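## Task

Arrange the rope flat on the table as a loop, either fully closed or with an opening no wider than about one finger, so the aluminium cube and both steel parallels lie within it. The loop has to stay that way without the robot holding anything in place. At the end, release the rope and move the gripper away.

## Robot and tools

Robot: one table-mounted arm (a single arm of a Trossen WXAI two-arm set) with six revolute joints and a parallel two-finger gripper. It has one camera, cam_wrist (504x504), on the wrist. Loose objects may occasionally get a brief push from outside. Nothing may leave the table, because that fails the goal.

Scene frame: the origin sits on the tabletop directly under the arm's base. +z is up, and +y is to the left when facing along +x. The base may be slightly tilted relative to the table. In the gripper's own frame the fingers point along +x and close along y. end_effector_position is the point midway between the finger pads, roughly 3 to 4 cm behind the fingertips. Its printed value can be a little off, more so when the arm is stretched far.

Tool execute_actions, argument actions: a list holding one item or nothing.
- Empty list: no command is sent, and the current state comes back.
- Motion item {"rows": [...], "steps": n}: rows is a list of 1 to 15 rows. steps runs from 1 to 15 and defaults to 15. Each control step lasts 1/30 s and uses one row. If steps exceeds the number of rows, the last row repeats.
- Wait item {"steps": n} without rows: n up to 300. It returns once n steps have passed since the previous result.
- Optional pictures (boolean) sets whether camera images come back. By default they do.
If a call is refused, nothing moves.

Each row is 7 plain numbers for the one arm, in this order: waist, shoulder, elbow, wrist pitch, wrist yaw, wrist roll, then gripper opening. The six joint values are absolute target angles in radians, on the same scale as the Joint positions line. They are not offsets. Ranges:
- waist -3.054 to 3.054
- shoulder 0.000 to 3.142
- elbow 0.000 to 2.356
- wrist pitch -1.571 to 1.571
- wrist yaw -1.571 to 1.571
- wrist roll -3.142 to 3.142
A call is refused if a target lies more than 0.010 rad outside a range and also beyond that joint's last reported angle. The true joint ends can differ from these by up to 0.010 rad either way. A target past the true end only reaches the end, and the result then says "joint sent to its limit". That line may describe an earlier action that was still running.

Gripper opening is an absolute value on a -1 to 1 scale. +1 is fully open, a pad gap of 0.088 m. Empty fingers touch at about -0.80, and values below that do not close them further. A full close takes at least about 0.5 s, so allow enough steps.

Motion limits: on each step, each joint's target is held within a fixed distance of its measured angle. That distance is 0.211 rad for waist, shoulder and elbow, 0.213 for wrist pitch, 0.267 for wrist yaw and 0.228 for wrist roll. If the targets would put the hand more than 70 mm from where it is, all targets are scaled back. Large moves therefore need several calls or waits. Friction can leave a joint short of its target, especially at long reach, and tiny changes may not move it at all. Read Joint positions after each move. Between calls the arm keeps heading for the last row sent, until it stalls or a step is HELD. After that, only a new action moves it further.

Result lines:
- State: gripper position (m), orientation quaternion (wxyz), and linear and angular velocities in the scene frame.
- Joint positions / Joint velocities: the six joints in row order (rad, rad/s), then the pad gap (m, m/s).
- grip_measured: the measured finger opening on the command scale. It can be off by up to about 1 mm, consistently within a scene. It reads up to about 3 mm (0.061) narrower than the real pad spacing when squeezing something hard.
- HELD: marks steps on which your row was not sent, in whole or in part.
- "joint command not followed": the clearance check altered or blocked targets. Mounting blocks and posts count as part of the arm.
- MOTOR HOT: warning from 50 °C. OVER-TEMPERATURE FAULT: a motor hit 95 °C and the arm is held until it cools. If it does not cool in time, power cuts and the arm falls limp.

Gripping: to hold something, command an opening below grip_measured. About 0.07 below gives a firm grip, and less gives a gentler one. A thin rope under about 3 mm between the pads gets proportionally less force. Pad force tops out around 34 to 49 N, with a short spike on first contact.

Things to avoid:
- Contact torque that reaches a joint's load limit stops the arm for 10 s and discards the rest of the call. Load limits in N m: waist 17.4, shoulder 21.6, elbow 21.5, wrist pitch 5.67, wrist yaw 5.65, wrist roll 5.3. Held weight counts toward these.
- Do not slam into the table, push hard, drop things or let them slip.
- Do not hold loads for long, since this heats the motors.
Every stop costs. Smooth, economical motion is better.

zoom_image: camera "cam_wrist" and region [x0, y0, x1, y1] in image pixels, origin at top-left, at most 504x504. It returns an enlarged view of the latest image.

Camera: pinhole model with fx = fy ≈ 399.9 and centre ≈ (249.7, 254.0), plus slight radial distortion. Its nominal frame is wrist_camera_optical (+z forward, +x right, +y down). The real mount may be off by up to about 24 mm and 5 degrees.

read_manual: returns only the URDF licence texts. It does not move the robot.

finished_scene (scene = current scene number): ends and grades the current scene and cannot be undone. Its result gives the next scene's task. Before calling it, open the gripper and move clear, and make sure the loop holds on its own.

Each tool is called after "Call:" as a command line: name --argument value for each argument, lists and objects as JSON in quotes; but a table of rows of numbers goes row by row, as --pt "numbers of a row", without its own name.

## Session

Call:
execute_actions --actions '[]'

Scene clock: 0.00 s of 4397.00 s.
end_effector_position=(+0.3203, -0.2382, +0.2686) grip_measured=+0.842 end_effector_quat_wxyz=(+0.746, -0.608, -0.055, +0.267) end_effector_velocity=(-0.003, +0.006, -0.002) end_effector_angular_velocity=(-0.005, +0.000, +0.028)
Joint positions: [-0.402  1.126  1.109 -0.586 -0.473 -2.407  0.08 ]
Joint velocities: [ 0.002 -0.002 -0.007 -0.022 -0.007 -0.022 -0.   ]
Heat: hottest wrist pitch 20 °C (+0.0 °C/min).

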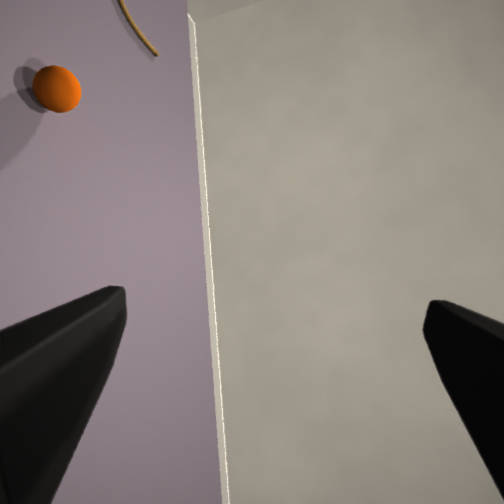

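Call:
execute_actions --actions '[{"rows":[[0.3,1.5,1.3,-1.2,0.6,-0.5,1]]}]' --pictures false

Call:
execute_actions --actions '[{"steps":30}]'

Scene clock: 20.37 s of 4397.00 s.
end_effector_position=(+0.2970, -0.1180, +0.2466) grip_measured=+1.000 end_effector_quat_wxyz=(+0.641, -0.496, +0.337, +0.479) end_effector_velocity=(-0.001, -0.082, -0.016) end_effector_angular_velocity=(-0.000, +0.519, -1.925)
Joint positions: [ 0.293  1.498  1.294 -1.187  0.545 -1.427  0.088]
Joint velocities: [ 0.056 -0.002  0.002 -0.095  0.637  1.985  0.   ]
Heat: hottest wrist pitch 21 °C (+2.9 °C/min).
Steps of this call (steps 1 to 90: nothing new was sent; then 16.87 s passed at rest; steps 91 to 105: all 15 steps of this action). Readings (joint positions):
91: [-0.375 1.159 1.143 -0.647 -0.401 -2.354]
92: [-0.317 1.206 1.198 -0.707 -0.320 -2.283]
94: [-0.197 1.317 1.276 -0.804 -0.174 -2.154]
98: [0.037 1.473 1.290 -1.053 0.130 -1.894]
105: the state above

Scene clock: 21.37 s of 4397.00 s.
end_effector_position=(+0.2963, -0.1248, +0.2452) grip_measured=+1.000 end_effector_quat_wxyz=(+0.792, -0.178, +0.522, +0.262) end_effector_velocity=(-0.003, +0.002, -0.001) end_effector_angular_velocity=(+0.001, +0.006, +0.019)
Joint positions: [ 0.298  1.498  1.294 -1.198  0.597 -0.503  0.088]
Joint velocities: [ 0.002 -0.002 -0.007 -0.007 -0.007 -0.007  0.   ]
Heat: hottest wrist pitch 21 °C (+2.8 °C/min).
Steps of this call (steps 1 to 30: the robot went on to your last target). Readings (joint positions):
1: [0.294 1.498 1.294 -1.191 0.562 -1.359]
2: [0.294 1.498 1.294 -1.193 0.573 -1.292]
4: [0.295 1.498 1.294 -1.196 0.586 -1.158]
8: [0.297 1.498 1.294 -1.198 0.595 -0.889]
30: the state above

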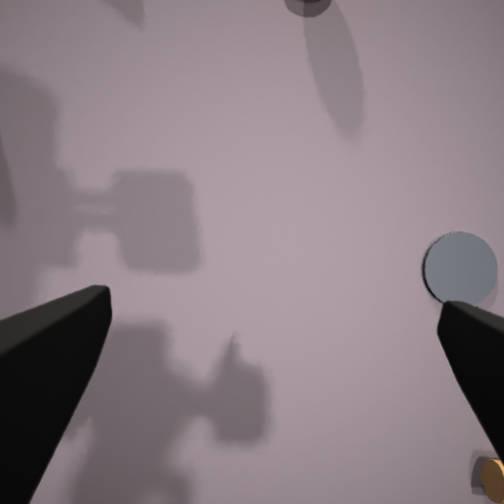

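Call:
execute_actions --actions '[{"rows":[[0.5,1.0,1.3,-1.15,0.75,-0.6,1]]}]' --pictures false

Call:
execute_actions --actions '[{"steps":10}]'

Scene clock: 35.03 s of 4397.00 s.
end_effector_position=(+0.2329, -0.2182, +0.3471) grip_measured=+1.000 end_effector_quat_wxyz=(+0.927, -0.157, +0.317, +0.128) end_effector_velocity=(+0.007, +0.035, -0.023) end_effector_angular_velocity=(-0.061, +0.075, +0.111)
Joint positions: [ 0.497  1.002  1.311 -1.149  0.751 -0.597  0.088]
Joint velocities: [ 0.007  0.042 -0.09  -0.007 -0.022 -0.007  0.   ]
Heat: hottest wrist pitch 21 °C (+1.7 °C/min).
Steps of this call (steps 1 to 15: the robot went on to your last target; steps 16 to 90: nothing new was sent; then 10.17 s passed at rest; steps 91 to 105: all 15 steps of this action). Readings (joint positions):
91: [0.315 1.473 1.293 -1.188 0.633 -0.519]
92: [0.357 1.443 1.288 -1.180 0.666 -0.542]
94: [0.449 1.342 1.288 -1.158 0.700 -0.572]
98: [0.496 1.094 1.303 -1.151 0.741 -0.591]
105: the state above

Scene clock: 35.37 s of 4397.00 s.
end_effector_position=(+0.2331, -0.2172, +0.3464) grip_measured=+1.000 end_effector_quat_wxyz=(+0.926, -0.158, +0.317, +0.129) end_effector_velocity=(-0.003, -0.001, -0.004) end_effector_angular_velocity=(-0.021, +0.016, +0.011)
Joint positions: [ 0.498  1.003  1.308 -1.149  0.751 -0.597  0.088]
Joint velocities: [-0.002 -0.002 -0.002 -0.022  0.007 -0.007  0.   ]
Heat: hottest wrist pitch 21 °C (+1.7 °C/min).
Steps of this call (steps 1 to 10: the robot went on to your last target). Readings (joint positions):
1: [0.497 1.003 1.308 -1.149 0.751 -0.597]
2: [0.498 1.003 1.308 -1.149 0.751 -0.597]
4: [0.498 1.003 1.308 -1.149 0.751 -0.597]
8: [0.498 1.003 1.308 -1.149 0.751 -0.597]
10: the state above

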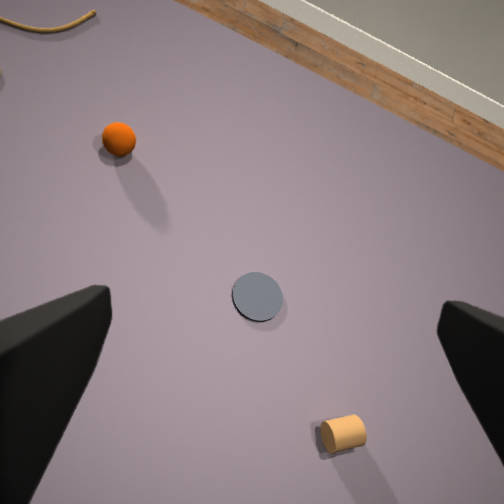

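Call:
execute_actions --actions '[{"rows":[[0.9,1.3,1.3,-1.34,0.5,0,1]]}]' --pictures false

Call:
execute_actions --actions '[{"steps":10}]'

Scene clock: 44.30 s of 4397.00 s.
end_effector_position=(+0.2020, -0.0544, +0.3680) grip_measured=+1.000 end_effector_quat_wxyz=(+0.865, -0.088, +0.366, +0.331) end_effector_velocity=(-0.007, +0.006, +0.001) end_effector_angular_velocity=(+0.087, +0.076, -0.055)
Joint positions: [ 0.895  1.299  1.301 -1.337  0.505 -0.015  0.088]
Joint velocities: [ 0.017 -0.002 -0.002 -0.007 -0.037  0.139  0.   ]
Heat: hottest wrist pitch 21 °C (+1.4 °C/min).
Steps of this call (steps 1 to 15: the robot went on to your last target; steps 16 to 90: nothing new was sent; then 5.43 s passed at rest; steps 91 to 105: all 15 steps of this action). Readings (joint positions):
91: [0.514 1.022 1.310 -1.176 0.729 -0.563]
92: [0.553 1.043 1.318 -1.212 0.681 -0.518]
94: [0.641 1.115 1.320 -1.259 0.609 -0.423]
98: [0.835 1.274 1.307 -1.314 0.521 -0.176]
105: the state above

Scene clock: 44.63 s of 4397.00 s.
end_effector_position=(+0.2013, -0.0538, +0.3683) grip_measured=+1.000 end_effector_quat_wxyz=(+0.865, -0.083, +0.368, +0.331) end_effector_velocity=(-0.002, -0.000, -0.002) end_effector_angular_velocity=(-0.005, +0.004, +0.012)
Joint positions: [ 0.897  1.299  1.301 -1.338  0.502 -0.003  0.088]
Joint velocities: [-0.002 -0.002 -0.002 -0.007 -0.007 -0.007  0.   ]
Heat: hottest wrist pitch 21 °C (+1.3 °C/min).
Steps of this call (steps 1 to 10: the robot went on to your last target). Readings (joint positions):
1: [0.895 1.299 1.301 -1.337 0.504 -0.011]
2: [0.896 1.299 1.301 -1.337 0.503 -0.009]
4: [0.897 1.299 1.301 -1.338 0.503 -0.006]
8: [0.897 1.299 1.301 -1.338 0.502 -0.004]
10: the state above

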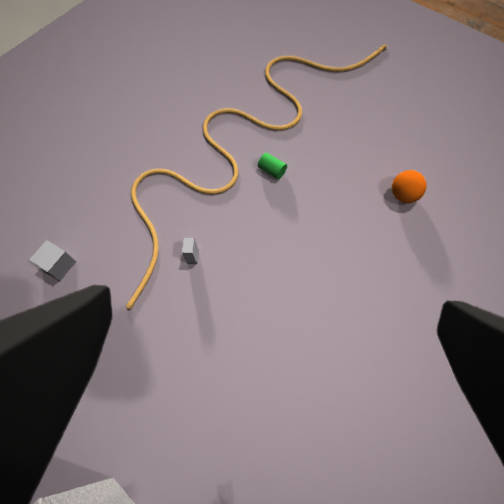

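Call:
execute_actions --actions '[{"rows":[[1.5,1.3,1.3,-1.45,0.2,0,1]]}]' --pictures false

Call:
execute_actions --actions '[{"steps":10}]'

Scene clock: 55.77 s of 4397.00 s.
end_effector_position=(+0.0403, +0.0107, +0.4042) grip_measured=+1.000 end_effector_quat_wxyz=(+0.741, -0.238, +0.222, +0.587) end_effector_velocity=(-0.012, -0.004, -0.006) end_effector_angular_velocity=(-0.038, -0.032, +0.044)
Joint positions: [ 1.491  1.302  1.302 -1.447  0.202  0.001  0.088]
Joint velocities: [ 0.046 -0.002 -0.002 -0.037 -0.007 -0.007  0.   ]
Heat: hottest wrist pitch 22 °C (+2.2 °C/min).
Steps of this call (steps 1 to 30: the robot went on to your last target; steps 31 to 90: nothing new was sent; then 7.63 s passed at rest; steps 91 to 105: all 15 steps of this action). Readings (joint positions):
91: [0.916 1.300 1.301 -1.356 0.465 0.001]
92: [0.966 1.300 1.302 -1.386 0.387 0.001]
94: [1.094 1.300 1.302 -1.418 0.281 0.001]
98: [1.349 1.302 1.302 -1.440 0.220 0.001]
105: the state above

Scene clock: 56.10 s of 4397.00 s.
end_effector_position=(+0.0391, +0.0108, +0.4042) grip_measured=+1.000 end_effector_quat_wxyz=(+0.740, -0.239, +0.221, +0.588) end_effector_velocity=(-0.003, -0.000, -0.004) end_effector_angular_velocity=(-0.016, -0.001, +0.029)
Joint positions: [ 1.497  1.302  1.302 -1.447  0.202  0.001  0.088]
Joint velocities: [-0.002 -0.002 -0.007 -0.007 -0.022 -0.022  0.   ]
Heat: hottest wrist pitch 22 °C (+2.1 °C/min).
Steps of this call (steps 1 to 10: the robot went on to your last target). Readings (joint positions):
1: [1.493 1.302 1.302 -1.447 0.202 0.001]
2: [1.494 1.302 1.302 -1.447 0.202 0.001]
4: [1.495 1.302 1.302 -1.447 0.202 0.001]
8: [1.496 1.302 1.302 -1.447 0.202 0.001]
10: the state above

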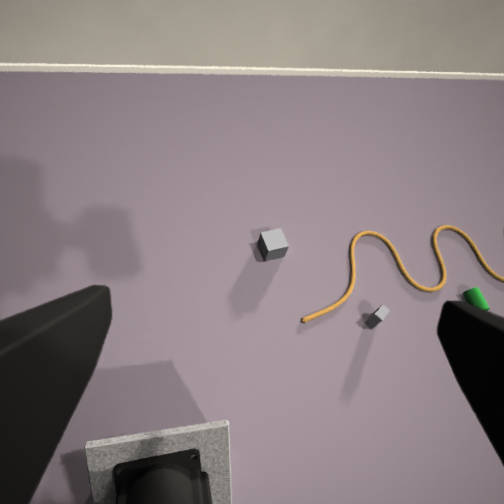

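Call:
execute_actions --actions '[{"rows":[[0.4,1.2,1.3,-1.25,1.2,0,1]]}]' --pictures false

Call:
execute_actions --actions '[{"steps":20}]'

Scene clock: 62.00 s of 4397.00 s.
end_effector_position=(+0.2516, -0.1925, +0.3555) grip_measured=+1.000 end_effector_quat_wxyz=(+0.925, -0.093, +0.366, -0.036) end_effector_velocity=(+0.068, -0.439, -0.312) end_effector_angular_velocity=(-0.429, +1.199, -1.782)
Joint positions: [ 0.696  1.208  1.3   -1.251  1.14  -0.001  0.088]
Joint velocities: [-1.853 -0.051 -0.007 -0.007  0.652 -0.022  0.   ]
Heat: hottest wrist pitch 22 °C (+2.0 °C/min).
Steps of this call (steps 1 to 15: the robot went on to your last target; steps 16 to 90: nothing new was sent; then 2.40 s passed at rest; steps 91 to 105: all 15 steps of this action). Readings (joint positions):
91: [1.481 1.290 1.301 -1.421 0.230 -0.001]
92: [1.437 1.276 1.296 -1.368 0.300 -0.001]
94: [1.331 1.248 1.299 -1.308 0.438 -0.001]
98: [1.111 1.214 1.300 -1.266 0.716 -0.001]
105: the state above

Scene clock: 62.67 s of 4397.00 s.
end_effector_position=(+0.2503, -0.2546, +0.3054) grip_measured=+1.000 end_effector_quat_wxyz=(+0.871, -0.069, +0.464, -0.147) end_effector_velocity=(-0.002, -0.003, -0.001) end_effector_angular_velocity=(-0.011, +0.009, -0.002)
Joint positions: [ 0.404  1.202  1.3   -1.251  1.198 -0.001  0.088]
Joint velocities: [-0.007 -0.002  0.002 -0.007  0.007 -0.007  0.   ]
Heat: hottest wrist pitch 22 °C (+2.0 °C/min).
Steps of this call (steps 1 to 20: the robot went on to your last target). Readings (joint positions):
1: [0.634 1.207 1.300 -1.251 1.158 -0.001]
2: [0.572 1.206 1.300 -1.251 1.170 -0.001]
4: [0.471 1.206 1.300 -1.251 1.188 -0.001]
8: [0.413 1.202 1.300 -1.251 1.196 -0.001]
20: the state above

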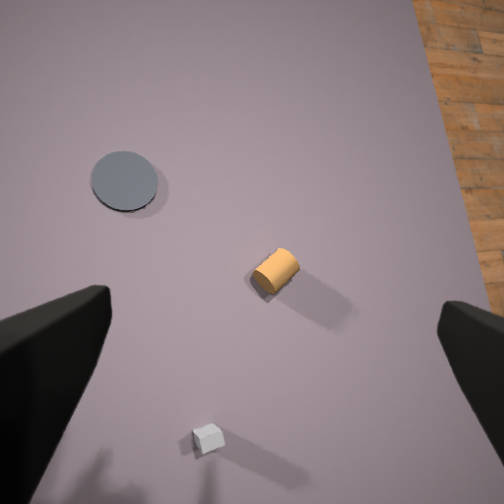

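Call:
execute_actions --actions '[{"rows":[[0.474,2.5,1.5,0.1,0.786,-0.21,1]]}]' --pictures false

Call:
execute_actions --actions '[{"steps":40}]'

Scene clock: 101.77 s of 4397.00 s.
end_effector_position=(+0.4487, -0.0518, +0.3312) grip_measured=+1.000 end_effector_quat_wxyz=(+0.932, +0.012, +0.359, +0.041) end_effector_velocity=(+0.305, +0.469, -0.216) end_effector_angular_velocity=(+0.051, -0.056, +0.073)
Joint positions: [ 0.473  1.85   1.493 -0.52   0.797 -0.203  0.088]
Joint velocities: [ 0.002  1.502  0.007  1.546 -0.095 -0.051  0.   ]
Heat: hottest wrist pitch 22 °C (+1.0 °C/min).
Steps of this call (steps 1 to 15: the robot went on to your last target; steps 16 to 90: nothing new was sent; then 35.60 s passed at rest; steps 91 to 105: all 15 steps of this action). Readings (joint positions):
91: [0.407 1.223 1.319 -1.236 1.159 -0.036]
92: [0.416 1.252 1.355 -1.182 1.103 -0.074]
94: [0.438 1.332 1.425 -1.081 0.997 -0.123]
98: [0.463 1.505 1.477 -0.890 0.861 -0.178]
105: the state above

Scene clock: 103.10 s of 4397.00 s.
end_effector_position=(+0.5094, +0.1444, +0.1845) grip_measured=+1.000 end_effector_quat_wxyz=(+0.930, +0.004, +0.364, +0.053) end_effector_velocity=(-0.002, +0.000, -0.003) end_effector_angular_velocity=(+0.004, +0.009, +0.006)
Joint positions: [ 0.474  2.497  1.499  0.101  0.784 -0.208  0.088]
Joint velocities: [-0.002 -0.002 -0.007 -0.007 -0.007  0.007  0.   ]
Heat: hottest wrist pitch 22 °C (+1.0 °C/min).
Steps of this call (steps 1 to 40: the robot went on to your last target). Readings (joint positions):
1: [0.473 1.900 1.494 -0.466 0.795 -0.204]
2: [0.473 1.951 1.494 -0.412 0.793 -0.205]
4: [0.473 2.051 1.494 -0.304 0.791 -0.205]
8: [0.474 2.253 1.494 -0.085 0.789 -0.207]
40: the state above

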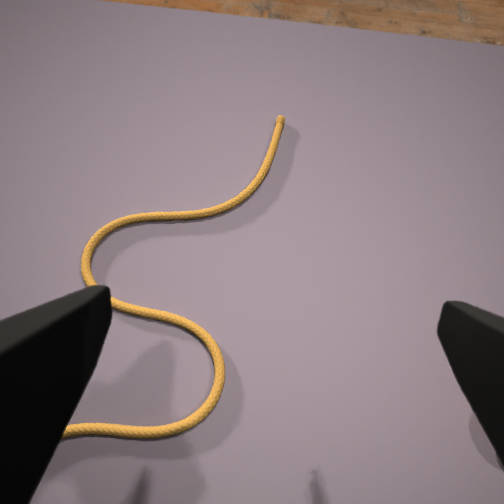

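Call:
execute_actions --actions '[{"rows":[[0.381,2.865,1.931,-0.267,0.774,-0.15,0]]}]' --pictures false

Call:
execute_actions --actions '[{"steps":15}]'

Scene clock: 117.67 s of 4397.00 s.
end_effector_position=(+0.5252, +0.1861, +0.0772) grip_measured=+0.007 end_effector_quat_wxyz=(+0.867, -0.051, +0.489, +0.079) end_effector_velocity=(+0.065, -0.004, +0.084) end_effector_angular_velocity=(+0.089, -0.187, -0.124)
Joint positions: [ 0.38   2.864  1.913 -0.264  0.774 -0.153  0.039]
Joint velocities: [ 0.051 -0.007  0.232 -0.007  0.007  0.007 -0.003]
Heat: hottest waist 23 °C (+1.0 °C/min).
Steps of this call (steps 1 to 15: the robot went on to your last target; steps 16 to 90: nothing new was sent; then 11.07 s passed at rest; steps 91 to 105: all 15 steps of this action). Readings (joint positions):
91: [0.471 2.525 1.531 0.048 0.785 -0.197]
92: [0.461 2.563 1.594 0.003 0.784 -0.186]
94: [0.431 2.657 1.722 -0.110 0.779 -0.169]
98: [0.380 2.820 1.877 -0.234 0.776 -0.157]
105: the state above

Scene clock: 118.17 s of 4397.00 s.
end_effector_position=(+0.5293, +0.1857, +0.0832) grip_measured=+0.003 end_effector_quat_wxyz=(+0.871, -0.048, +0.484, +0.078) end_effector_velocity=(-0.002, +0.001, -0.001) end_effector_angular_velocity=(+0.008, +0.012, +0.027)
Joint positions: [ 0.384  2.862  1.928 -0.267  0.774 -0.153  0.039]
Joint velocities: [-0.002 -0.002  0.002 -0.022 -0.022 -0.007 -0.   ]
Heat: hottest waist 24 °C (+2.0 °C/min).
Steps of this call (steps 1 to 15: the robot went on to your last target). Readings (joint positions):
1: [0.382 2.863 1.920 -0.264 0.774 -0.153]
2: [0.383 2.862 1.925 -0.264 0.774 -0.153]
4: [0.384 2.862 1.928 -0.264 0.774 -0.153]
8: [0.384 2.862 1.928 -0.267 0.774 -0.153]
15: the state above

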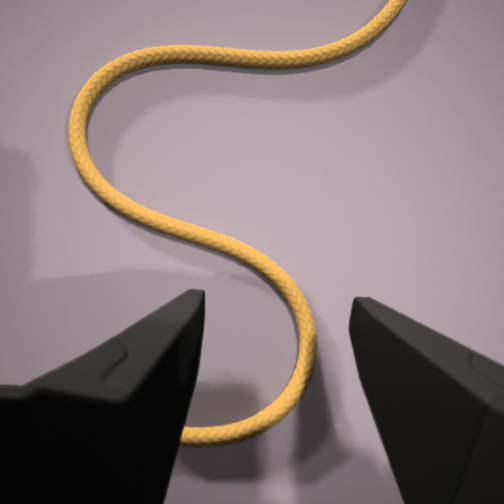

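Call:
execute_actions --actions '[{"rows":[[0.36,2.86,1.93,-0.27,0.77,-0.16,0],[0.36,2.85,1.93,-0.28,0.77,-0.16,0],[0.36,2.85,1.93,-0.28,0.77,-0.16,0],[0.35,2.855,1.92,-0.26,0.77,-0.17,0],[0.345,2.86,1.915,-0.24,0.77,-0.18,0],[0.338,2.866,1.909,-0.22,0.76,-0.19,0],[0.33,2.872,1.902,-0.20,0.76,-0.2,0],[0.323,2.879,1.896,-0.18,0.755,-0.2,0],[0.316,2.886,1.89,-0.16,0.75,-0.21,0],[0.309,2.892,1.884,-0.145,0.75,-0.22,0]]}]' --pictures false

Call:
execute_actions --actions '[{"steps":10}]'

Scene clock: 124.27 s of 4397.00 s.
end_effector_position=(+0.5422, +0.1658, +0.0528) grip_measured=+0.003 end_effector_quat_wxyz=(+0.873, -0.033, +0.483, +0.064) end_effector_velocity=(-0.025, +0.019, -0.055) end_effector_angular_velocity=(-0.015, +0.073, +0.078)
Joint positions: [ 0.309  2.874  1.898 -0.153  0.755 -0.214  0.039]
Joint velocities: [-0.037  0.071 -0.061  0.051 -0.037 -0.037 -0.   ]
Heat: hottest waist 25 °C (+3.0 °C/min).
Steps of this call (steps 1 to 15: the robot went on to your last target; steps 16 to 90: nothing new was sent; then 2.60 s passed at rest; steps 91 to 105: all 15 steps of this action). Readings (joint positions):
91: [0.383 2.862 1.928 -0.267 0.774 -0.153]
92: [0.382 2.862 1.928 -0.268 0.773 -0.153]
94: [0.375 2.862 1.928 -0.272 0.773 -0.157]
98: [0.350 2.862 1.920 -0.220 0.765 -0.184]
105: the state above

Scene clock: 124.60 s of 4397.00 s.
end_effector_position=(+0.5405, +0.1684, +0.0503) grip_measured=+0.003 end_effector_quat_wxyz=(+0.872, -0.035, +0.483, +0.066) end_effector_velocity=(-0.001, +0.002, +0.001) end_effector_angular_velocity=(-0.000, +0.002, +0.017)
Joint positions: [ 0.31   2.879  1.894 -0.145  0.752 -0.217  0.039]
Joint velocities: [ 0.002 -0.002 -0.002 -0.007 -0.007 -0.007 -0.   ]
Heat: hottest waist 25 °C (+3.0 °C/min).
Steps of this call (steps 1 to 10: the robot went on to your last target). Readings (joint positions):
1: [0.309 2.876 1.897 -0.151 0.754 -0.215]
2: [0.309 2.878 1.895 -0.150 0.753 -0.216]
4: [0.309 2.879 1.894 -0.148 0.752 -0.217]
8: [0.310 2.879 1.894 -0.146 0.752 -0.217]
10: the state above

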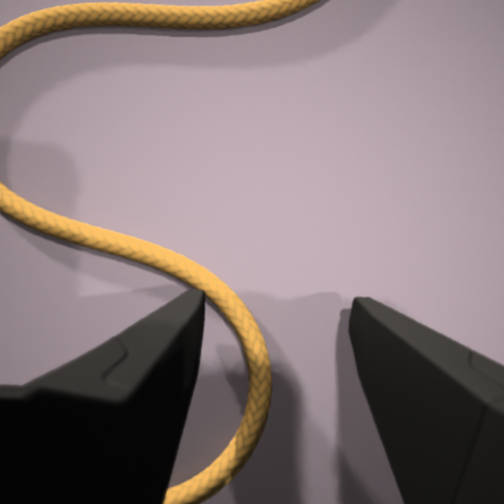

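Call:
execute_actions --actions '[{"rows":[[0.31,2.85,1.87,-0.12,0.75,-0.22,0],[0.31,2.845,1.85,-0.105,0.75,-0.22,0],[0.31,2.845,1.83,-0.09,0.75,-0.22,0],[0.31,2.845,1.81,-0.075,0.75,-0.22,0],[0.31,2.845,1.79,-0.06,0.75,-0.22,0],[0.31,2.845,1.77,-0.045,0.75,-0.22,0],[0.31,2.845,1.75,-0.035,0.75,-0.22,0]]}]' --pictures false

Call:
execute_actions --actions '[{"steps":10}]'

Scene clock: 131.97 s of 4397.00 s.
end_effector_position=(+0.5249, +0.1721, +0.0445) grip_measured=+0.003 end_effector_quat_wxyz=(+0.877, -0.031, +0.476, +0.065) end_effector_velocity=(+0.000, +0.000, -0.001) end_effector_angular_velocity=(-0.002, -0.009, +0.012)
Joint positions: [ 0.317  2.846  1.768 -0.034  0.752 -0.219  0.039]
Joint velocities: [-0.002 -0.002 -0.012  0.022 -0.007 -0.022  0.   ]
Heat: hottest waist 27 °C (+5.1 °C/min).
Steps of this call (steps 1 to 15: the robot went on to your last target; steps 16 to 90: nothing new was sent; then 3.87 s passed at rest; steps 91 to 105: all 15 steps of this action). Readings (joint positions):
91: [0.310 2.878 1.892 -0.140 0.752 -0.217]
92: [0.310 2.874 1.884 -0.129 0.752 -0.217]
94: [0.310 2.864 1.859 -0.105 0.752 -0.217]
98: [0.310 2.849 1.795 -0.056 0.752 -0.217]
105: the state above

Scene clock: 132.30 s of 4397.00 s.
end_effector_position=(+0.5248, +0.1722, +0.0444) grip_measured=+0.003 end_effector_quat_wxyz=(+0.877, -0.031, +0.475, +0.065) end_effector_velocity=(-0.005, +0.001, -0.004) end_effector_angular_velocity=(+0.001, +0.020, +0.014)
Joint positions: [ 0.317  2.846  1.768 -0.033  0.752 -0.219  0.039]
Joint velocities: [-0.002 -0.002 -0.007 -0.022 -0.007  0.007 -0.   ]
Heat: hottest waist 27 °C (+5.0 °C/min).
Steps of this call (steps 1 to 10: the robot went on to your last target). Readings (joint positions):
1: [0.317 2.846 1.768 -0.033 0.752 -0.219]
2: [0.317 2.846 1.768 -0.033 0.752 -0.219]
4: [0.317 2.846 1.768 -0.033 0.752 -0.219]
8: [0.317 2.846 1.768 -0.033 0.752 -0.219]
10: the state above

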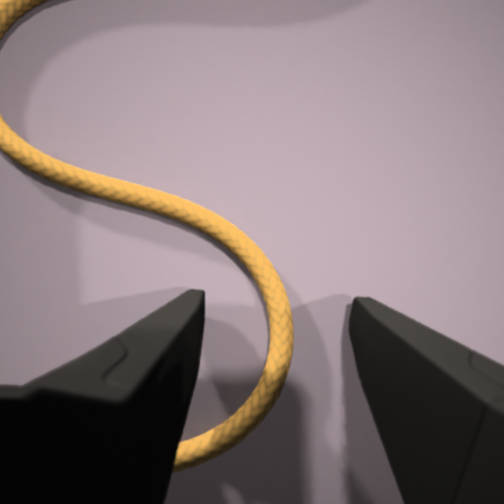

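Waist was pushed up: touching the table. Close.

Call:
execute_actions --actions '[{"rows":[[0.318,2.845,1.768,-0.033,0.75,-0.22,-0.74]]}]'

Scene clock: 135.30 s of 4397.00 s.
end_effector_position=(+0.5244, +0.1738, +0.0459) grip_measured=-0.726 end_effector_quat_wxyz=(+0.877, -0.032, +0.474, +0.066) end_effector_velocity=(-0.003, +0.000, -0.002) end_effector_angular_velocity=(-0.005, +0.015, +0.023)
Joint positions: [ 0.321  2.846  1.767 -0.032  0.752 -0.219  0.003]
Joint velocities: [-0.002 -0.002 -0.002 -0.022 -0.007 -0.007 -0.001]
Heat: hottest waist 28 °C (+6.0 °C/min).
Steps of this call (steps 1 to 15: the robot went on to your last target; steps 16 to 75: nothing new was sent; steps 76 to 90: all 15 steps of this action). Readings (joint positions):
76: [0.317 2.846 1.767 -0.032 0.752 -0.219]
77: [0.318 2.846 1.767 -0.032 0.752 -0.219]
79: [0.320 2.846 1.767 -0.032 0.752 -0.219]
83: [0.321 2.846 1.767 -0.032 0.752 -0.219]
90: the state above

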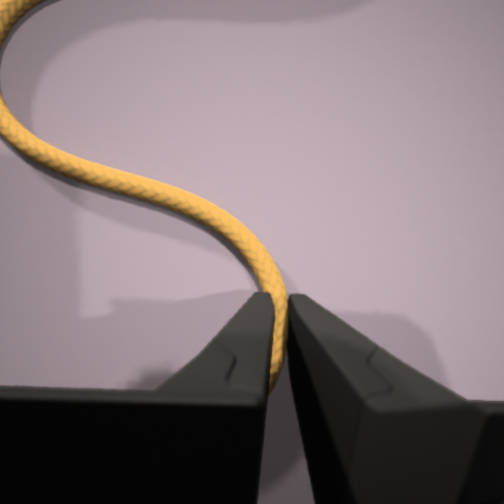

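Call:
execute_actions --actions '[{"rows":[[0.33,2.83,1.76,-0.04,0.75,-0.22,-0.8],[0.34,2.81,1.75,-0.05,0.75,-0.22,-0.8],[0.35,2.78,1.73,-0.06,0.75,-0.22,-0.8],[0.36,2.75,1.71,-0.07,0.75,-0.22,-0.8],[0.37,2.72,1.69,-0.08,0.76,-0.2,-0.8],[0.38,2.69,1.67,-0.09,0.76,-0.2,-0.8],[0.39,2.66,1.65,-0.1,0.76,-0.2,-0.8],[0.40,2.63,1.63,-0.11,0.77,-0.18,-0.8],[0.41,2.6,1.61,-0.12,0.77,-0.18,-0.8],[0.42,2.57,1.59,-0.13,0.77,-0.16,-0.8],[0.43,2.54,1.57,-0.14,0.78,-0.16,-0.8],[0.44,2.51,1.55,-0.15,0.78,-0.15,-0.8],[0.45,2.48,1.53,-0.16,0.78,-0.15,-0.8],[0.46,2.45,1.51,-0.17,0.78,-0.15,-0.8],[0.47,2.42,1.49,-0.18,0.78,-0.15,-0.8]]}]'

Call:
execute_actions --actions '[{"rows":[[0.536,1.41,0.605,-0.55,0.82,0.05,-0.8]]}]' --pictures false

Call:
execute_actions --actions '[{"steps":25}]'

Scene clock: 150.10 s of 4397.00 s.
end_effector_position=(+0.4964, +0.1349, +0.1646) grip_measured=-0.733 end_effector_quat_wxyz=(+0.899, -0.029, +0.431, +0.077) end_effector_velocity=(-0.116, -0.121, +0.260) end_effector_angular_velocity=(+0.032, -0.222, +0.099)
Joint positions: [ 0.449  2.493  1.554 -0.153  0.776 -0.159  0.003]
Joint velocities: [ 0.286 -0.93  -0.584 -0.3    0.037  0.066 -0.   ]
Heat: hottest waist 30 °C (+8.1 °C/min).
Steps of this call (steps 1 to 15: the robot went on to your last target; steps 16 to 90: nothing new was sent; then 11.30 s passed at rest; steps 91 to 105: all 15 steps of this action). Readings (joint positions):
91: [0.322 2.845 1.767 -0.033 0.752 -0.219]
92: [0.323 2.842 1.767 -0.037 0.752 -0.219]
94: [0.331 2.820 1.748 -0.052 0.752 -0.219]
98: [0.370 2.722 1.679 -0.088 0.757 -0.203]
105: the state above

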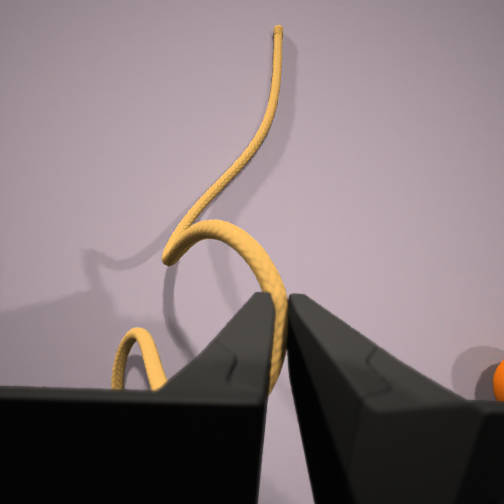

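Scene clock: 150.60 s of 4397.00 s.
end_effector_position=(+0.2762, -0.0024, +0.1718) grip_measured=-0.733 end_effector_quat_wxyz=(+0.857, -0.079, +0.502, +0.092) end_effector_velocity=(-0.357, -0.218, -0.104) end_effector_angular_velocity=(+0.064, -0.065, -0.060)
Joint positions: [ 0.539  1.611  0.732 -0.547  0.819  0.046  0.003]
Joint velocities: [-0.002 -1.849 -1.551 -0.183 -0.007 -0.007 -0.   ]
Heat: hottest waist 30 °C (+8.0 °C/min).
Steps of this call (steps 1 to 15: all 15 steps of this action). Readings (joint positions):
1: [0.461 2.449 1.518 -0.186 0.781 -0.112]
2: [0.478 2.395 1.469 -0.253 0.793 -0.065]
4: [0.514 2.282 1.361 -0.367 0.805 -0.011]
8: [0.545 2.048 1.134 -0.506 0.813 0.033]
15: the state above

Scene clock: 151.43 s of 4397.00 s.
end_effector_position=(+0.2536, -0.0244, +0.1730) grip_measured=-0.733 end_effector_quat_wxyz=(+0.872, -0.050, +0.481, +0.080) end_effector_velocity=(-0.000, -0.001, +0.001) end_effector_angular_velocity=(+0.003, +0.001, +0.007)
Joint positions: [ 0.538  1.415  0.618 -0.549  0.819  0.047  0.003]
Joint velocities: [-0.002 -0.007  0.002 -0.007 -0.007 -0.007 -0.   ]
Heat: hottest waist 30 °C (+8.0 °C/min).
Steps of this call (steps 1 to 25: the robot went on to your last target). Readings (joint positions):
1: [0.539 1.551 0.689 -0.554 0.819 0.046]
2: [0.539 1.504 0.658 -0.557 0.819 0.046]
4: [0.538 1.448 0.634 -0.552 0.819 0.047]
8: [0.538 1.419 0.624 -0.549 0.819 0.047]
25: the state above

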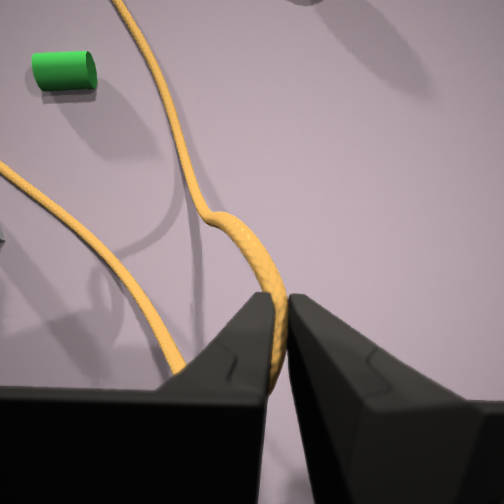

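Call:
execute_actions --actions '[{"rows":[[0.2,2.0,1.25,-0.85,0.79,1.4,-0.8]]}]' --pictures false

Call:
execute_actions --actions '[{"rows":[[0.17,2.03,1.25,-0.83,0.79,1.4,-0.8],[0.17,2.03,1.25,-0.83,0.79,1.4,-0.8],[0.14,2.05,1.25,-0.81,0.79,1.4,-0.8],[0.14,2.05,1.25,-0.81,0.79,1.4,-0.8],[0.11,2.08,1.25,-0.79,0.79,1.4,-0.8],[0.11,2.08,1.25,-0.79,0.79,1.4,-0.8],[0.08,2.1,1.25,-0.77,0.79,1.4,-0.8],[0.08,2.1,1.25,-0.77,0.79,1.4,-0.8],[0.047,2.13,1.254,-0.74,0.784,1.4,-0.8]]}]' --pictures false

Call:
execute_actions --actions '[{"rows":[[0.047,2.13,1.254,-0.74,0.784,1.4,-0.8],[0.047,2.13,1.254,-0.74,0.784,1.4,-0.8],[0.047,2.13,1.254,-0.74,0.784,1.4,-0.8],[0.047,2.13,1.254,-0.74,0.784,1.4,-0.8],[0.047,2.13,1.254,-0.74,0.784,1.4,0]]}]'

Call:
execute_actions --actions '[{"rows":[[0.2,2.0,1.25,-0.85,0.79,1.4,0],[0.2,2.0,1.25,-0.85,0.79,1.4,0],[0.2,2.0,1.25,-0.85,0.79,1.4,0],[0.2,2.0,1.25,-0.85,0.79,1.4,0],[0.2,2.0,1.25,-0.85,0.79,1.4,0],[0.8,1.4,1.4,-1.4,0.6,0,1]]}]' --pictures false

Call:
execute_actions --actions '[{"steps":30}]'

Scene clock: 163.67 s of 4397.00 s.
end_effector_position=(+0.3574, -0.0537, +0.1227) grip_measured=-0.733 end_effector_quat_wxyz=(+0.688, +0.320, +0.591, -0.272) end_effector_velocity=(+0.027, -0.005, +0.012) end_effector_angular_velocity=(+0.304, -0.018, -1.990)
Joint positions: [ 0.205  1.983  1.235 -0.846  0.792  1.045  0.003]
Joint velocities: [-0.002  0.051  0.125 -0.037  0.007  1.985 -0.   ]
Heat: hottest waist 28 °C (+6.0 °C/min).
Steps of this call (steps 1 to 15: the robot went on to your last target; steps 16 to 352: nothing new was sent; steps 353 to 367: all 15 steps of this action). Readings (joint positions):
353: [0.516 1.447 0.651 -0.609 0.803 0.101]
354: [0.460 1.502 0.708 -0.675 0.801 0.170]
356: [0.339 1.632 0.833 -0.762 0.799 0.306]
360: [0.213 1.867 1.078 -0.829 0.798 0.576]
367: the state above

Scene clock: 164.17 s of 4397.00 s.
end_effector_position=(+0.3602, -0.0613, +0.0537) grip_measured=-0.733 end_effector_quat_wxyz=(+0.568, +0.435, +0.553, -0.426) end_effector_velocity=(+0.007, +0.007, -0.001) end_effector_angular_velocity=(+0.025, -0.029, -0.034)
Joint positions: [ 0.049  2.12   1.247 -0.745  0.787  1.395  0.003]
Joint velocities: [ 0.002  0.007 -0.002  0.051 -0.022  0.007 -0.   ]
Heat: hottest waist 28 °C (+6.1 °C/min).
Steps of this call (steps 1 to 15: all 15 steps of this action). Readings (joint positions):
1: [0.203 1.989 1.238 -0.845 0.792 1.112]
2: [0.198 1.995 1.242 -0.840 0.792 1.179]
4: [0.177 2.015 1.245 -0.824 0.792 1.293]
8: [0.114 2.068 1.245 -0.789 0.792 1.374]
15: the state above

Scene clock: 164.67 s of 4397.00 s.
end_effector_position=(+0.3609, -0.0611, +0.0537) grip_measured=-0.017 end_effector_quat_wxyz=(+0.568, +0.438, +0.551, -0.427) end_effector_velocity=(-0.003, +0.001, -0.002) end_effector_angular_velocity=(+0.021, +0.012, +0.008)
Joint positions: [ 0.049  2.12   1.247 -0.742  0.786  1.397  0.038]
Joint velocities: [-0.007 -0.002 -0.002 -0.007 -0.022 -0.007  0.009]
Heat: hottest waist 28 °C (+6.0 °C/min).
Steps of this call (steps 1 to 15: all 15 steps of this action). Readings (joint positions):
1: [0.049 2.120 1.247 -0.744 0.787 1.396]
2: [0.049 2.120 1.247 -0.743 0.787 1.396]
4: [0.049 2.120 1.247 -0.742 0.787 1.397]
8: [0.049 2.120 1.247 -0.742 0.786 1.397]
15: the state above

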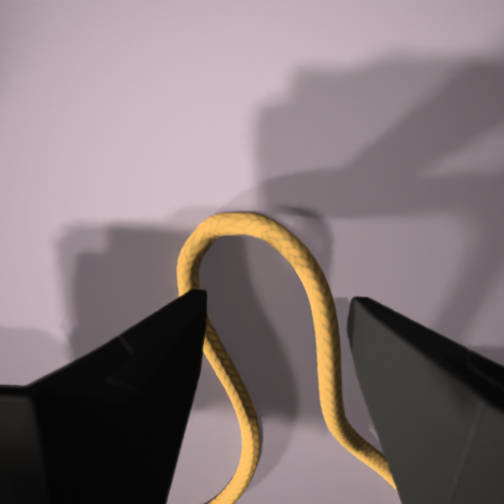

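Scene clock: 165.17 s of 4397.00 s.
end_effector_position=(+0.3085, -0.0442, +0.2884) grip_measured=+0.957 end_effector_quat_wxyz=(+0.763, +0.319, +0.557, -0.074) end_effector_velocity=(-0.385, -0.058, +0.478) end_effector_angular_velocity=(-0.257, -1.358, +2.249)
Joint positions: [ 0.556  1.683  1.377 -1.206  0.627  0.99   0.086]
Joint velocities: [ 1.385 -1.282  0.149 -1.253 -0.212 -1.429  0.035]
Heat: hottest waist 28 °C (+6.1 °C/min).
Steps of this call (steps 1 to 15: all 15 steps of this action). Readings (joint positions):
1: [0.058 2.105 1.247 -0.759 0.788 1.398]
2: [0.085 2.089 1.246 -0.797 0.788 1.398]
4: [0.155 2.047 1.245 -0.822 0.788 1.398]
8: [0.268 1.951 1.296 -0.930 0.712 1.294]
15: the state above

Scene clock: 166.17 s of 4397.00 s.
end_effector_position=(+0.2339, -0.0763, +0.3637) grip_measured=+1.000 end_effector_quat_wxyz=(+0.867, -0.095, +0.414, +0.262) end_effector_velocity=(-0.001, -0.002, -0.001) end_effector_angular_velocity=(+0.007, +0.012, -0.005)
Joint positions: [ 0.798  1.402  1.408 -1.398  0.602  0.003  0.088]
Joint velocities: [-0.007 -0.002  0.002 -0.007 -0.007  0.007  0.   ]
Heat: hottest waist 28 °C (+6.1 °C/min).
Steps of this call (steps 1 to 30: the robot went on to your last target). Readings (joint positions):
1: [0.603 1.639 1.381 -1.248 0.621 0.940]
2: [0.651 1.593 1.383 -1.285 0.617 0.888]
4: [0.741 1.498 1.387 -1.343 0.605 0.757]
8: [0.794 1.400 1.408 -1.386 0.602 0.489]
30: the state above

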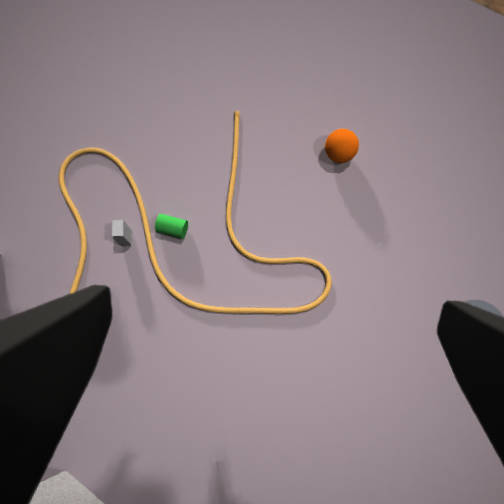

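Call:
execute_actions --actions '[{"rows":[[0.316,2.494,1.545,-0.403,0.631,-0.417,0]]}]' --pictures false

Call:
execute_actions --actions '[{"steps":30}]'

Scene clock: 175.70 s of 4397.00 s.
end_effector_position=(+0.4551, -0.0215, +0.2329) grip_measured=+0.007 end_effector_quat_wxyz=(+0.860, -0.101, +0.467, +0.178) end_effector_velocity=(+0.268, +0.363, -0.364) end_effector_angular_velocity=(-0.028, +0.070, -0.089)
Joint positions: [ 0.329  2.027  1.54  -0.692  0.631 -0.401  0.039]
Joint velocities: [-0.208  1.443  0.002  1.516 -0.007 -0.125 -0.003]
Heat: hottest waist 26 °C (+3.0 °C/min).
Steps of this call (steps 1 to 15: the robot went on to your last target; steps 16 to 110: nothing new was sent; then 5.37 s passed at rest; steps 111 to 125: all 15 steps of this action). Readings (joint positions):
111: [0.782 1.424 1.420 -1.383 0.597 -0.040]
112: [0.742 1.453 1.447 -1.329 0.603 -0.093]
114: [0.654 1.540 1.502 -1.215 0.618 -0.190]
118: [0.491 1.708 1.526 -1.043 0.623 -0.326]
125: the state above

Scene clock: 176.70 s of 4397.00 s.
end_effector_position=(+0.4660, +0.1121, +0.0985) grip_measured=+0.003 end_effector_quat_wxyz=(+0.815, -0.146, +0.516, +0.220) end_effector_velocity=(-0.001, -0.002, -0.001) end_effector_angular_velocity=(-0.012, +0.005, +0.007)
Joint positions: [ 0.321  2.491  1.544 -0.403  0.63  -0.415  0.039]
Joint velocities: [-0.002 -0.002 -0.002 -0.007  0.007 -0.007 -0.   ]
Heat: hottest waist 26 °C (+3.0 °C/min).
Steps of this call (steps 1 to 30: the robot went on to your last target). Readings (joint positions):
1: [0.324 2.076 1.540 -0.639 0.631 -0.404]
2: [0.321 2.124 1.540 -0.586 0.631 -0.407]
4: [0.321 2.222 1.542 -0.501 0.631 -0.409]
8: [0.321 2.398 1.542 -0.432 0.631 -0.413]
30: the state above
The arm was judged still, so your last target was given up. Only a new action makes it travel on or press farther. Fingers that are still opening or closing keep moving.

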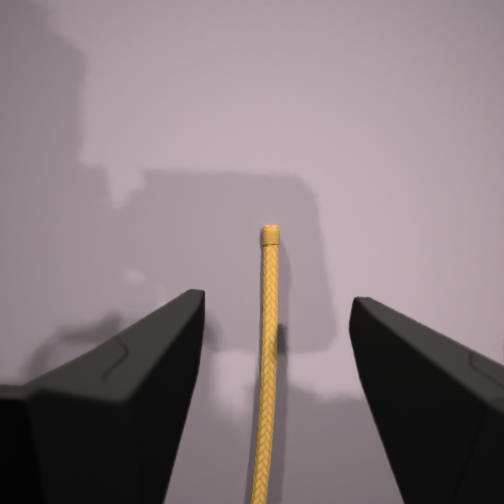

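Call:
execute_actions --actions '[{"rows":[[0.305,2.505,1.535,-0.38,0.63,-0.43,0],[0.295,2.513,1.526,-0.355,0.627,-0.44,0],[0.285,2.522,1.517,-0.33,0.624,-0.455,0],[0.274,2.53,1.508,-0.305,0.62,-0.47,0],[0.264,2.54,1.498,-0.28,0.62,-0.48,0],[0.253,2.55,1.488,-0.255,0.615,-0.495,0],[0.243,2.558,1.478,-0.23,0.61,-0.51,0],[0.2326,2.566,1.468,-0.21,0.61,-0.52,0]]}]' --pictures false

Call:
execute_actions --actions '[{"steps":8}]'

Scene clock: 183.97 s of 4397.00 s.
end_effector_position=(+0.4689, +0.1111, +0.0470) grip_measured=+0.003 end_effector_quat_wxyz=(+0.816, -0.147, +0.515, +0.218) end_effector_velocity=(+0.003, +0.005, +0.005) end_effector_angular_velocity=(+0.012, -0.028, +0.032)
Joint positions: [ 0.238  2.555  1.477 -0.211  0.613 -0.515  0.039]
Joint velocities: [ 0.007 -0.002 -0.002  0.022 -0.022 -0.037  0.   ]
Heat: hottest waist 27 °C (+2.0 °C/min).
Steps of this call (steps 1 to 90: nothing new was sent; then 3.77 s passed at rest; steps 91 to 105: all 15 steps of this action). Readings (joint positions):
91: [0.320 2.491 1.544 -0.400 0.630 -0.418]
92: [0.319 2.492 1.543 -0.388 0.630 -0.423]
94: [0.309 2.498 1.537 -0.350 0.628 -0.442]
98: [0.268 2.525 1.507 -0.261 0.618 -0.489]
105: the state above

Scene clock: 184.23 s of 4397.00 s.
end_effector_position=(+0.4680, +0.1117, +0.0461) grip_measured=+0.003 end_effector_quat_wxyz=(+0.815, -0.148, +0.515, +0.219) end_effector_velocity=(+0.001, -0.000, +0.000) end_effector_angular_velocity=(+0.001, -0.008, +0.016)
Joint positions: [ 0.238  2.557  1.476 -0.211  0.612 -0.517  0.039]
Joint velocities: [-0.002 -0.002 -0.002  0.007 -0.007 -0.022 -0.   ]
Heat: hottest waist 27 °C (+2.0 °C/min).
Steps of this call (steps 1 to 8: the robot went on to your last target). Readings (joint positions):
1: [0.238 2.555 1.477 -0.211 0.613 -0.516]
2: [0.238 2.555 1.477 -0.211 0.613 -0.516]
4: [0.238 2.557 1.476 -0.211 0.612 -0.517]
8: the state above

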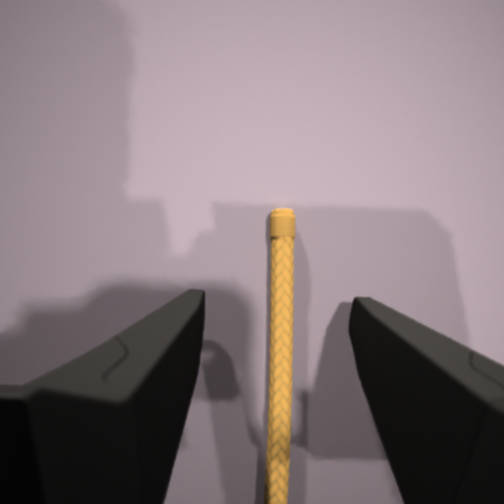

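Call:
execute_actions --actions '[{"rows":[[0.226,2.572,1.468,-0.205,0.61,-0.52,0],[0.226,2.572,1.468,-0.205,0.61,-0.52,0],[0.226,2.572,1.468,-0.205,0.61,-0.52,0],[0.226,2.572,1.468,-0.205,0.61,-0.52,0],[0.226,2.572,1.468,-0.205,0.61,-0.52,-0.8]]}]' --pictures false

Call:
execute_actions --actions '[{"steps":8}]'

Scene clock: 188.73 s of 4397.00 s.
end_effector_position=(+0.4689, +0.1102, +0.0441) grip_measured=-0.746 end_effector_quat_wxyz=(+0.816, -0.145, +0.516, +0.217) end_effector_velocity=(-0.003, +0.000, -0.002) end_effector_angular_velocity=(+0.001, +0.008, +0.016)
Joint positions: [ 0.232  2.558  1.476 -0.205  0.611 -0.517  0.002]
Joint velocities: [-0.002 -0.002 -0.007 -0.007 -0.007 -0.007 -0.   ]
Heat: hottest waist 28 °C (+1.0 °C/min).
Steps of this call (steps 1 to 15: the robot went on to your last target; steps 16 to 90: nothing new was sent; then 1.00 s passed at rest; steps 91 to 105: all 15 steps of this action). Readings (joint positions):
91: [0.237 2.557 1.476 -0.210 0.612 -0.517]
92: [0.237 2.557 1.476 -0.209 0.612 -0.517]
94: [0.235 2.557 1.476 -0.207 0.612 -0.517]
98: [0.232 2.558 1.476 -0.206 0.612 -0.517]
105: the state above

Scene clock: 189.00 s of 4397.00 s.
end_effector_position=(+0.4689, +0.1102, +0.0441) grip_measured=-0.746 end_effector_quat_wxyz=(+0.816, -0.145, +0.516, +0.217) end_effector_velocity=(-0.002, -0.000, -0.001) end_effector_angular_velocity=(+0.002, +0.005, +0.013)
Joint positions: [ 0.232  2.558  1.476 -0.205  0.611 -0.517  0.002]
Joint velocities: [-0.002 -0.002 -0.002 -0.007 -0.007 -0.007 -0.   ]
Heat: hottest waist 28 °C (+1.0 °C/min).
Steps of this call (steps 1 to 8: the robot went on to your last target). Readings (joint positions):
1: [0.232 2.558 1.476 -0.205 0.611 -0.517]
2: [0.232 2.558 1.476 -0.205 0.611 -0.517]
4: [0.232 2.558 1.476 -0.205 0.611 -0.517]
8: the state above

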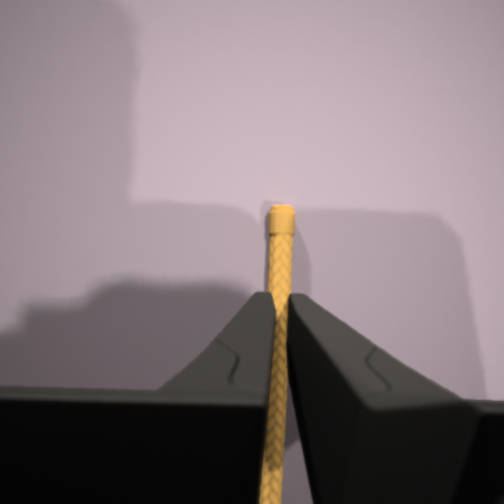

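Call:
execute_actions --actions '[{"rows":[[0.24,2.53,1.48,-0.23,0.62,-0.55,-0.85],[0.25,2.5,1.485,-0.28,0.63,-0.6,-0.85],[0.25,2.47,1.49,-0.33,0.64,-0.65,-0.85],[0.25,2.44,1.495,-0.39,0.65,-0.7,-0.85],[0.25,2.41,1.5,-0.45,0.66,-0.75,-0.85],[0.25,2.38,1.5,-0.51,0.67,-0.8,-0.85],[0.25,2.35,1.51,-0.57,0.68,-0.85,-0.85],[0.25,2.32,1.51,-0.63,0.69,-0.9,-0.85],[0.25,2.28,1.52,-0.7,0.7,-0.95,-0.85],[0.24,2.24,1.52,-0.77,0.7,-1,-0.85],[0.19,1.867,1.545,-1.436,0.767,-1.6,-0.85]]}]' --pictures false

Call:
execute_actions --actions '[{"steps":15}]'

Call:
execute_actions --actions '[{"rows":[[0.17,1.84,1.48,-1.39,0.77,-1.65,-0.85],[0.155,1.81,1.42,-1.34,0.77,-1.7,-0.85],[0.14,1.78,1.36,-1.29,0.77,-1.75,-0.85],[0.12,1.75,1.3,-1.24,0.77,-1.8,-0.85],[0.1,1.72,1.24,-1.19,0.77,-1.85,-0.85],[0.085,1.69,1.18,-1.14,0.77,-1.9,-0.85],[0.07,1.66,1.12,-1.09,0.78,-1.95,-0.85],[0.05,1.63,1.06,-1.04,0.78,-2,-0.85],[0.035,1.6,1.0,-0.99,0.78,-2.05,-0.85],[0.02,1.57,0.93,-0.94,0.78,-2.1,-0.85],[0,1.54,0.87,-0.89,0.78,-2.15,-0.85],[-0.02,1.51,0.81,-0.84,0.78,-2.2,-0.85],[-0.035,1.48,0.75,-0.79,0.78,-2.2,-0.85],[-0.05,1.455,0.69,-0.745,0.78,-2.2,-0.85],[-0.07,1.429,0.625,-0.697,0.783,-2.2,-0.85]]}]' --pictures false

Call:
execute_actions --actions '[{"steps":15}]'

Scene clock: 208.47 s of 4397.00 s.
end_effector_position=(+0.4303, -0.0382, +0.1491) grip_measured=-0.746 end_effector_quat_wxyz=(+0.666, -0.429, +0.487, +0.368) end_effector_velocity=(-0.139, -0.506, +0.269) end_effector_angular_velocity=(-0.549, -0.012, +1.146)
Joint positions: [ 0.219  2.138  1.526 -0.837  0.738 -1.116  0.002]
Joint velocities: [-0.256 -1.326  0.115 -1.341  0.198 -1.502 -0.   ]
Heat: hottest waist 30 °C (+0.0 °C/min).
Steps of this call (steps 1 to 15: the robot went on to your last target; steps 16 to 90: nothing new was sent; then 15.97 s passed at rest; steps 91 to 105: all 15 steps of this action). Readings (joint positions):
91: [0.232 2.556 1.476 -0.208 0.611 -0.524]
92: [0.234 2.550 1.476 -0.225 0.614 -0.543]
94: [0.240 2.522 1.476 -0.298 0.627 -0.610]
98: [0.252 2.412 1.485 -0.498 0.663 -0.786]
105: the state above

Scene clock: 208.97 s of 4397.00 s.
end_effector_position=(+0.3333, -0.1399, +0.2000) grip_measured=-0.746 end_effector_quat_wxyz=(-0.432, +0.579, -0.412, -0.556) end_effector_velocity=(-0.019, -0.006, -0.000) end_effector_angular_velocity=(-0.018, +0.076, +0.107)
Joint positions: [ 0.195  1.863  1.553 -1.425  0.768 -1.593  0.002]
Joint velocities: [-0.002 -0.002  0.002 -0.11  -0.007 -0.037 -0.   ]
Heat: hottest waist 30 °C (+0.0 °C/min).
Steps of this call (steps 1 to 15: the robot went on to your last target). Readings (joint positions):
1: [0.211 2.093 1.529 -0.884 0.745 -1.168]
2: [0.205 2.046 1.531 -0.932 0.750 -1.219]
4: [0.197 1.957 1.538 -1.048 0.758 -1.344]
8: [0.195 1.860 1.555 -1.298 0.768 -1.538]
15: the state above

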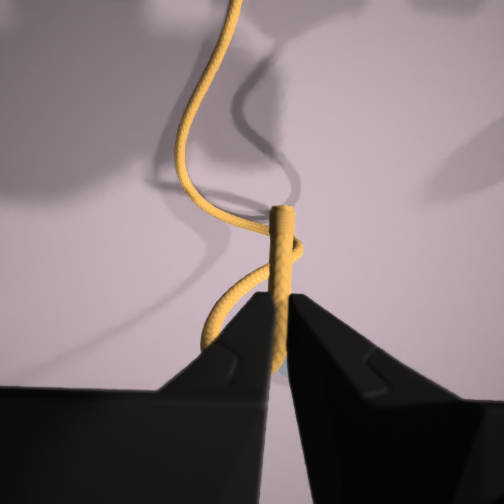

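Scene clock: 209.47 s of 4397.00 s.
end_effector_position=(+0.2356, -0.1307, +0.0865) grip_measured=-0.746 end_effector_quat_wxyz=(-0.354, +0.630, -0.336, -0.604) end_effector_velocity=(-0.301, +0.068, -0.245) end_effector_angular_velocity=(-0.037, +0.033, -0.249)
Joint positions: [-0.025  1.498  0.792 -0.811  0.779 -2.16   0.002]
Joint velocities: [-0.515 -0.847 -1.78   1.399  0.022 -0.447  0.   ]
Heat: hottest waist 30 °C (+0.0 °C/min).
Steps of this call (steps 1 to 15: all 15 steps of this action). Readings (joint positions):
1: [0.193 1.859 1.543 -1.416 0.768 -1.606]
2: [0.189 1.847 1.518 -1.392 0.768 -1.631]
4: [0.168 1.809 1.431 -1.329 0.768 -1.704]
8: [0.095 1.707 1.207 -1.152 0.773 -1.885]
15: the state above

Scene clock: 209.97 s of 4397.00 s.
end_effector_position=(+0.2062, -0.1213, +0.0649) grip_measured=-0.746 end_effector_quat_wxyz=(-0.352, +0.625, -0.341, -0.608) end_effector_velocity=(-0.003, +0.004, -0.001) end_effector_angular_velocity=(+0.022, +0.009, +0.015)
Joint positions: [-0.066  1.434  0.635 -0.699  0.781 -2.197  0.002]
Joint velocities: [-0.002 -0.002 -0.007 -0.007 -0.022 -0.007  0.   ]
Heat: hottest waist 30 °C (+0.0 °C/min).
Steps of this call (steps 1 to 15: the robot went on to your last target). Readings (joint positions):
1: [-0.041 1.476 0.741 -0.778 0.779 -2.171]
2: [-0.052 1.461 0.701 -0.758 0.780 -2.180]
4: [-0.062 1.449 0.656 -0.729 0.780 -2.189]
8: [-0.064 1.438 0.639 -0.704 0.780 -2.195]
15: the state above

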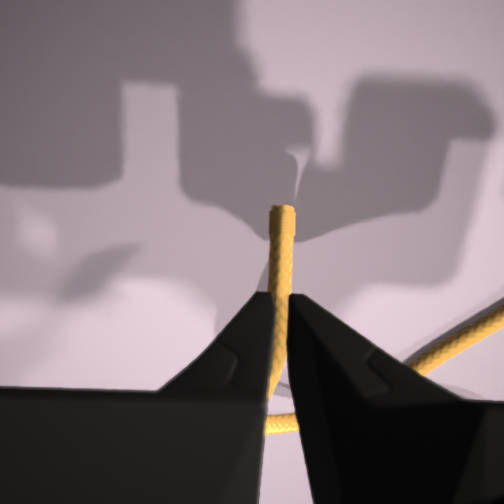

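Call:
execute_actions --actions '[{"rows":[[-0.03,1.46,0.62,-0.69,0.78,-2.12,-0.85],[0,1.49,0.615,-0.69,0.77,-2.04,-0.85],[0.04,1.525,0.61,-0.685,0.765,-1.95,-0.85],[0.07,1.56,0.605,-0.68,0.76,-1.87,-0.85],[0.11,1.59,0.6,-0.675,0.75,-1.78,-0.85],[0.14,1.62,0.595,-0.67,0.745,-1.7,-0.85],[0.18,1.65,0.59,-0.665,0.74,-1.62,-0.85],[0.21,1.685,0.585,-0.66,0.73,-1.53,-0.85],[0.25,1.72,0.58,-0.655,0.725,-1.45,-0.85],[0.285,1.75,0.575,-0.65,0.72,-1.37,-0.85],[0.32,1.78,0.57,-0.65,0.71,-1.28,-0.85],[0.36,1.81,0.565,-0.645,0.705,-1.2,-0.85],[0.39,1.845,0.56,-0.64,0.7,-1.12,-0.85],[0.43,1.88,0.555,-0.635,0.69,-1.03,-0.85],[0.463,1.909,0.549,-0.631,0.685,-0.95,-0.85]]}]' --pictures false

Call:
execute_actions --actions '[{"rows":[[0.48,1.94,0.57,-0.63,0.675,-0.93,-0.85],[0.5,1.97,0.59,-0.63,0.667,-0.91,-0.85],[0.52,2.0,0.61,-0.63,0.658,-0.89,-0.85],[0.535,2.035,0.63,-0.63,0.65,-0.87,-0.85],[0.555,2.07,0.65,-0.63,0.64,-0.85,-0.85],[0.57,2.1,0.67,-0.63,0.63,-0.83,-0.85],[0.59,2.13,0.69,-0.63,0.62,-0.81,-0.85],[0.61,2.16,0.71,-0.63,0.61,-0.79,-0.85],[0.625,2.19,0.73,-0.63,0.605,-0.77,-0.85],[0.645,2.225,0.75,-0.63,0.595,-0.75,-0.85],[0.66,2.26,0.77,-0.63,0.587,-0.73,-0.85],[0.68,2.29,0.79,-0.63,0.58,-0.71,-0.85],[0.7,2.32,0.81,-0.63,0.57,-0.69,-0.85],[0.72,2.35,0.83,-0.63,0.56,-0.67,-0.85],[0.735,2.384,0.848,-0.625,0.552,-0.66,-0.85]]}]' --pictures false

Call:
execute_actions --actions '[{"steps":15}]'

Scene clock: 221.60 s of 4397.00 s.
end_effector_position=(+0.1876, +0.0018, +0.0670) grip_measured=-0.746 end_effector_quat_wxyz=(-0.455, +0.558, -0.426, -0.548) end_effector_velocity=(-0.138, +0.233, -0.016) end_effector_angular_velocity=(-0.156, +0.038, -0.573)
Joint positions: [ 0.379  1.828  0.574 -0.641  0.703 -1.284  0.002]
Joint velocities: [ 1.067  0.974 -0.149  0.125 -0.198  1.985 -0.   ]
Heat: hottest waist 28 °C (+0.0 °C/min).
Steps of this call (steps 1 to 15: the robot went on to your last target; steps 16 to 334: nothing new was sent; steps 335 to 349: all 15 steps of this action). Readings (joint positions):
335: [-0.062 1.437 0.634 -0.698 0.782 -2.181]
336: [-0.050 1.445 0.632 -0.696 0.782 -2.143]
338: [-0.003 1.484 0.629 -0.688 0.777 -2.025]
342: [0.131 1.605 0.608 -0.672 0.749 -1.756]
349: the state above

Scene clock: 222.10 s of 4397.00 s.
end_effector_position=(+0.1818, +0.1082, +0.0664) grip_measured=-0.746 end_effector_quat_wxyz=(+0.505, -0.508, +0.490, +0.497) end_effector_velocity=(-0.030, +0.226, -0.022) end_effector_angular_velocity=(-0.031, +0.015, +0.098)
Joint positions: [ 0.691  2.299  0.797 -0.63   0.575 -0.704  0.002]
Joint velocities: [ 0.549  0.926  0.564  0.022 -0.286  0.476 -0.   ]
Heat: hottest waist 28 °C (+0.0 °C/min).
Steps of this call (steps 1 to 15: all 15 steps of this action). Readings (joint positions):
1: [0.412 1.860 0.572 -0.639 0.694 -1.218]
2: [0.440 1.892 0.573 -0.638 0.686 -1.150]
4: [0.486 1.954 0.586 -0.636 0.670 -1.020]
8: [0.561 2.080 0.656 -0.632 0.636 -0.862]
15: the state above

Scene clock: 222.60 s of 4397.00 s.
end_effector_position=(+0.1787, +0.1259, +0.0634) grip_measured=-0.746 end_effector_quat_wxyz=(+0.503, -0.510, +0.490, +0.497) end_effector_velocity=(-0.005, -0.005, -0.001) end_effector_angular_velocity=(-0.014, +0.021, +0.019)
Joint positions: [ 0.733  2.374  0.84  -0.624  0.555 -0.663  0.002]
Joint velocities: [-0.002 -0.002 -0.007 -0.022 -0.007 -0.007 -0.   ]
Heat: hottest waist 28 °C (+0.0 °C/min).
Steps of this call (steps 1 to 15: the robot went on to your last target). Readings (joint positions):
1: [0.707 2.325 0.813 -0.626 0.568 -0.691]
2: [0.719 2.344 0.824 -0.624 0.562 -0.682]
4: [0.731 2.363 0.833 -0.624 0.557 -0.672]
8: [0.733 2.372 0.838 -0.624 0.556 -0.665]
15: the state above

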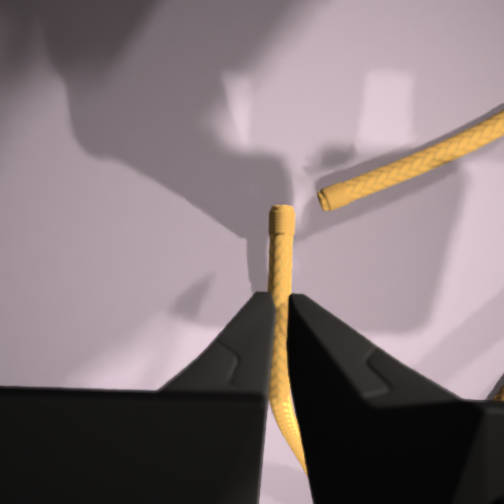

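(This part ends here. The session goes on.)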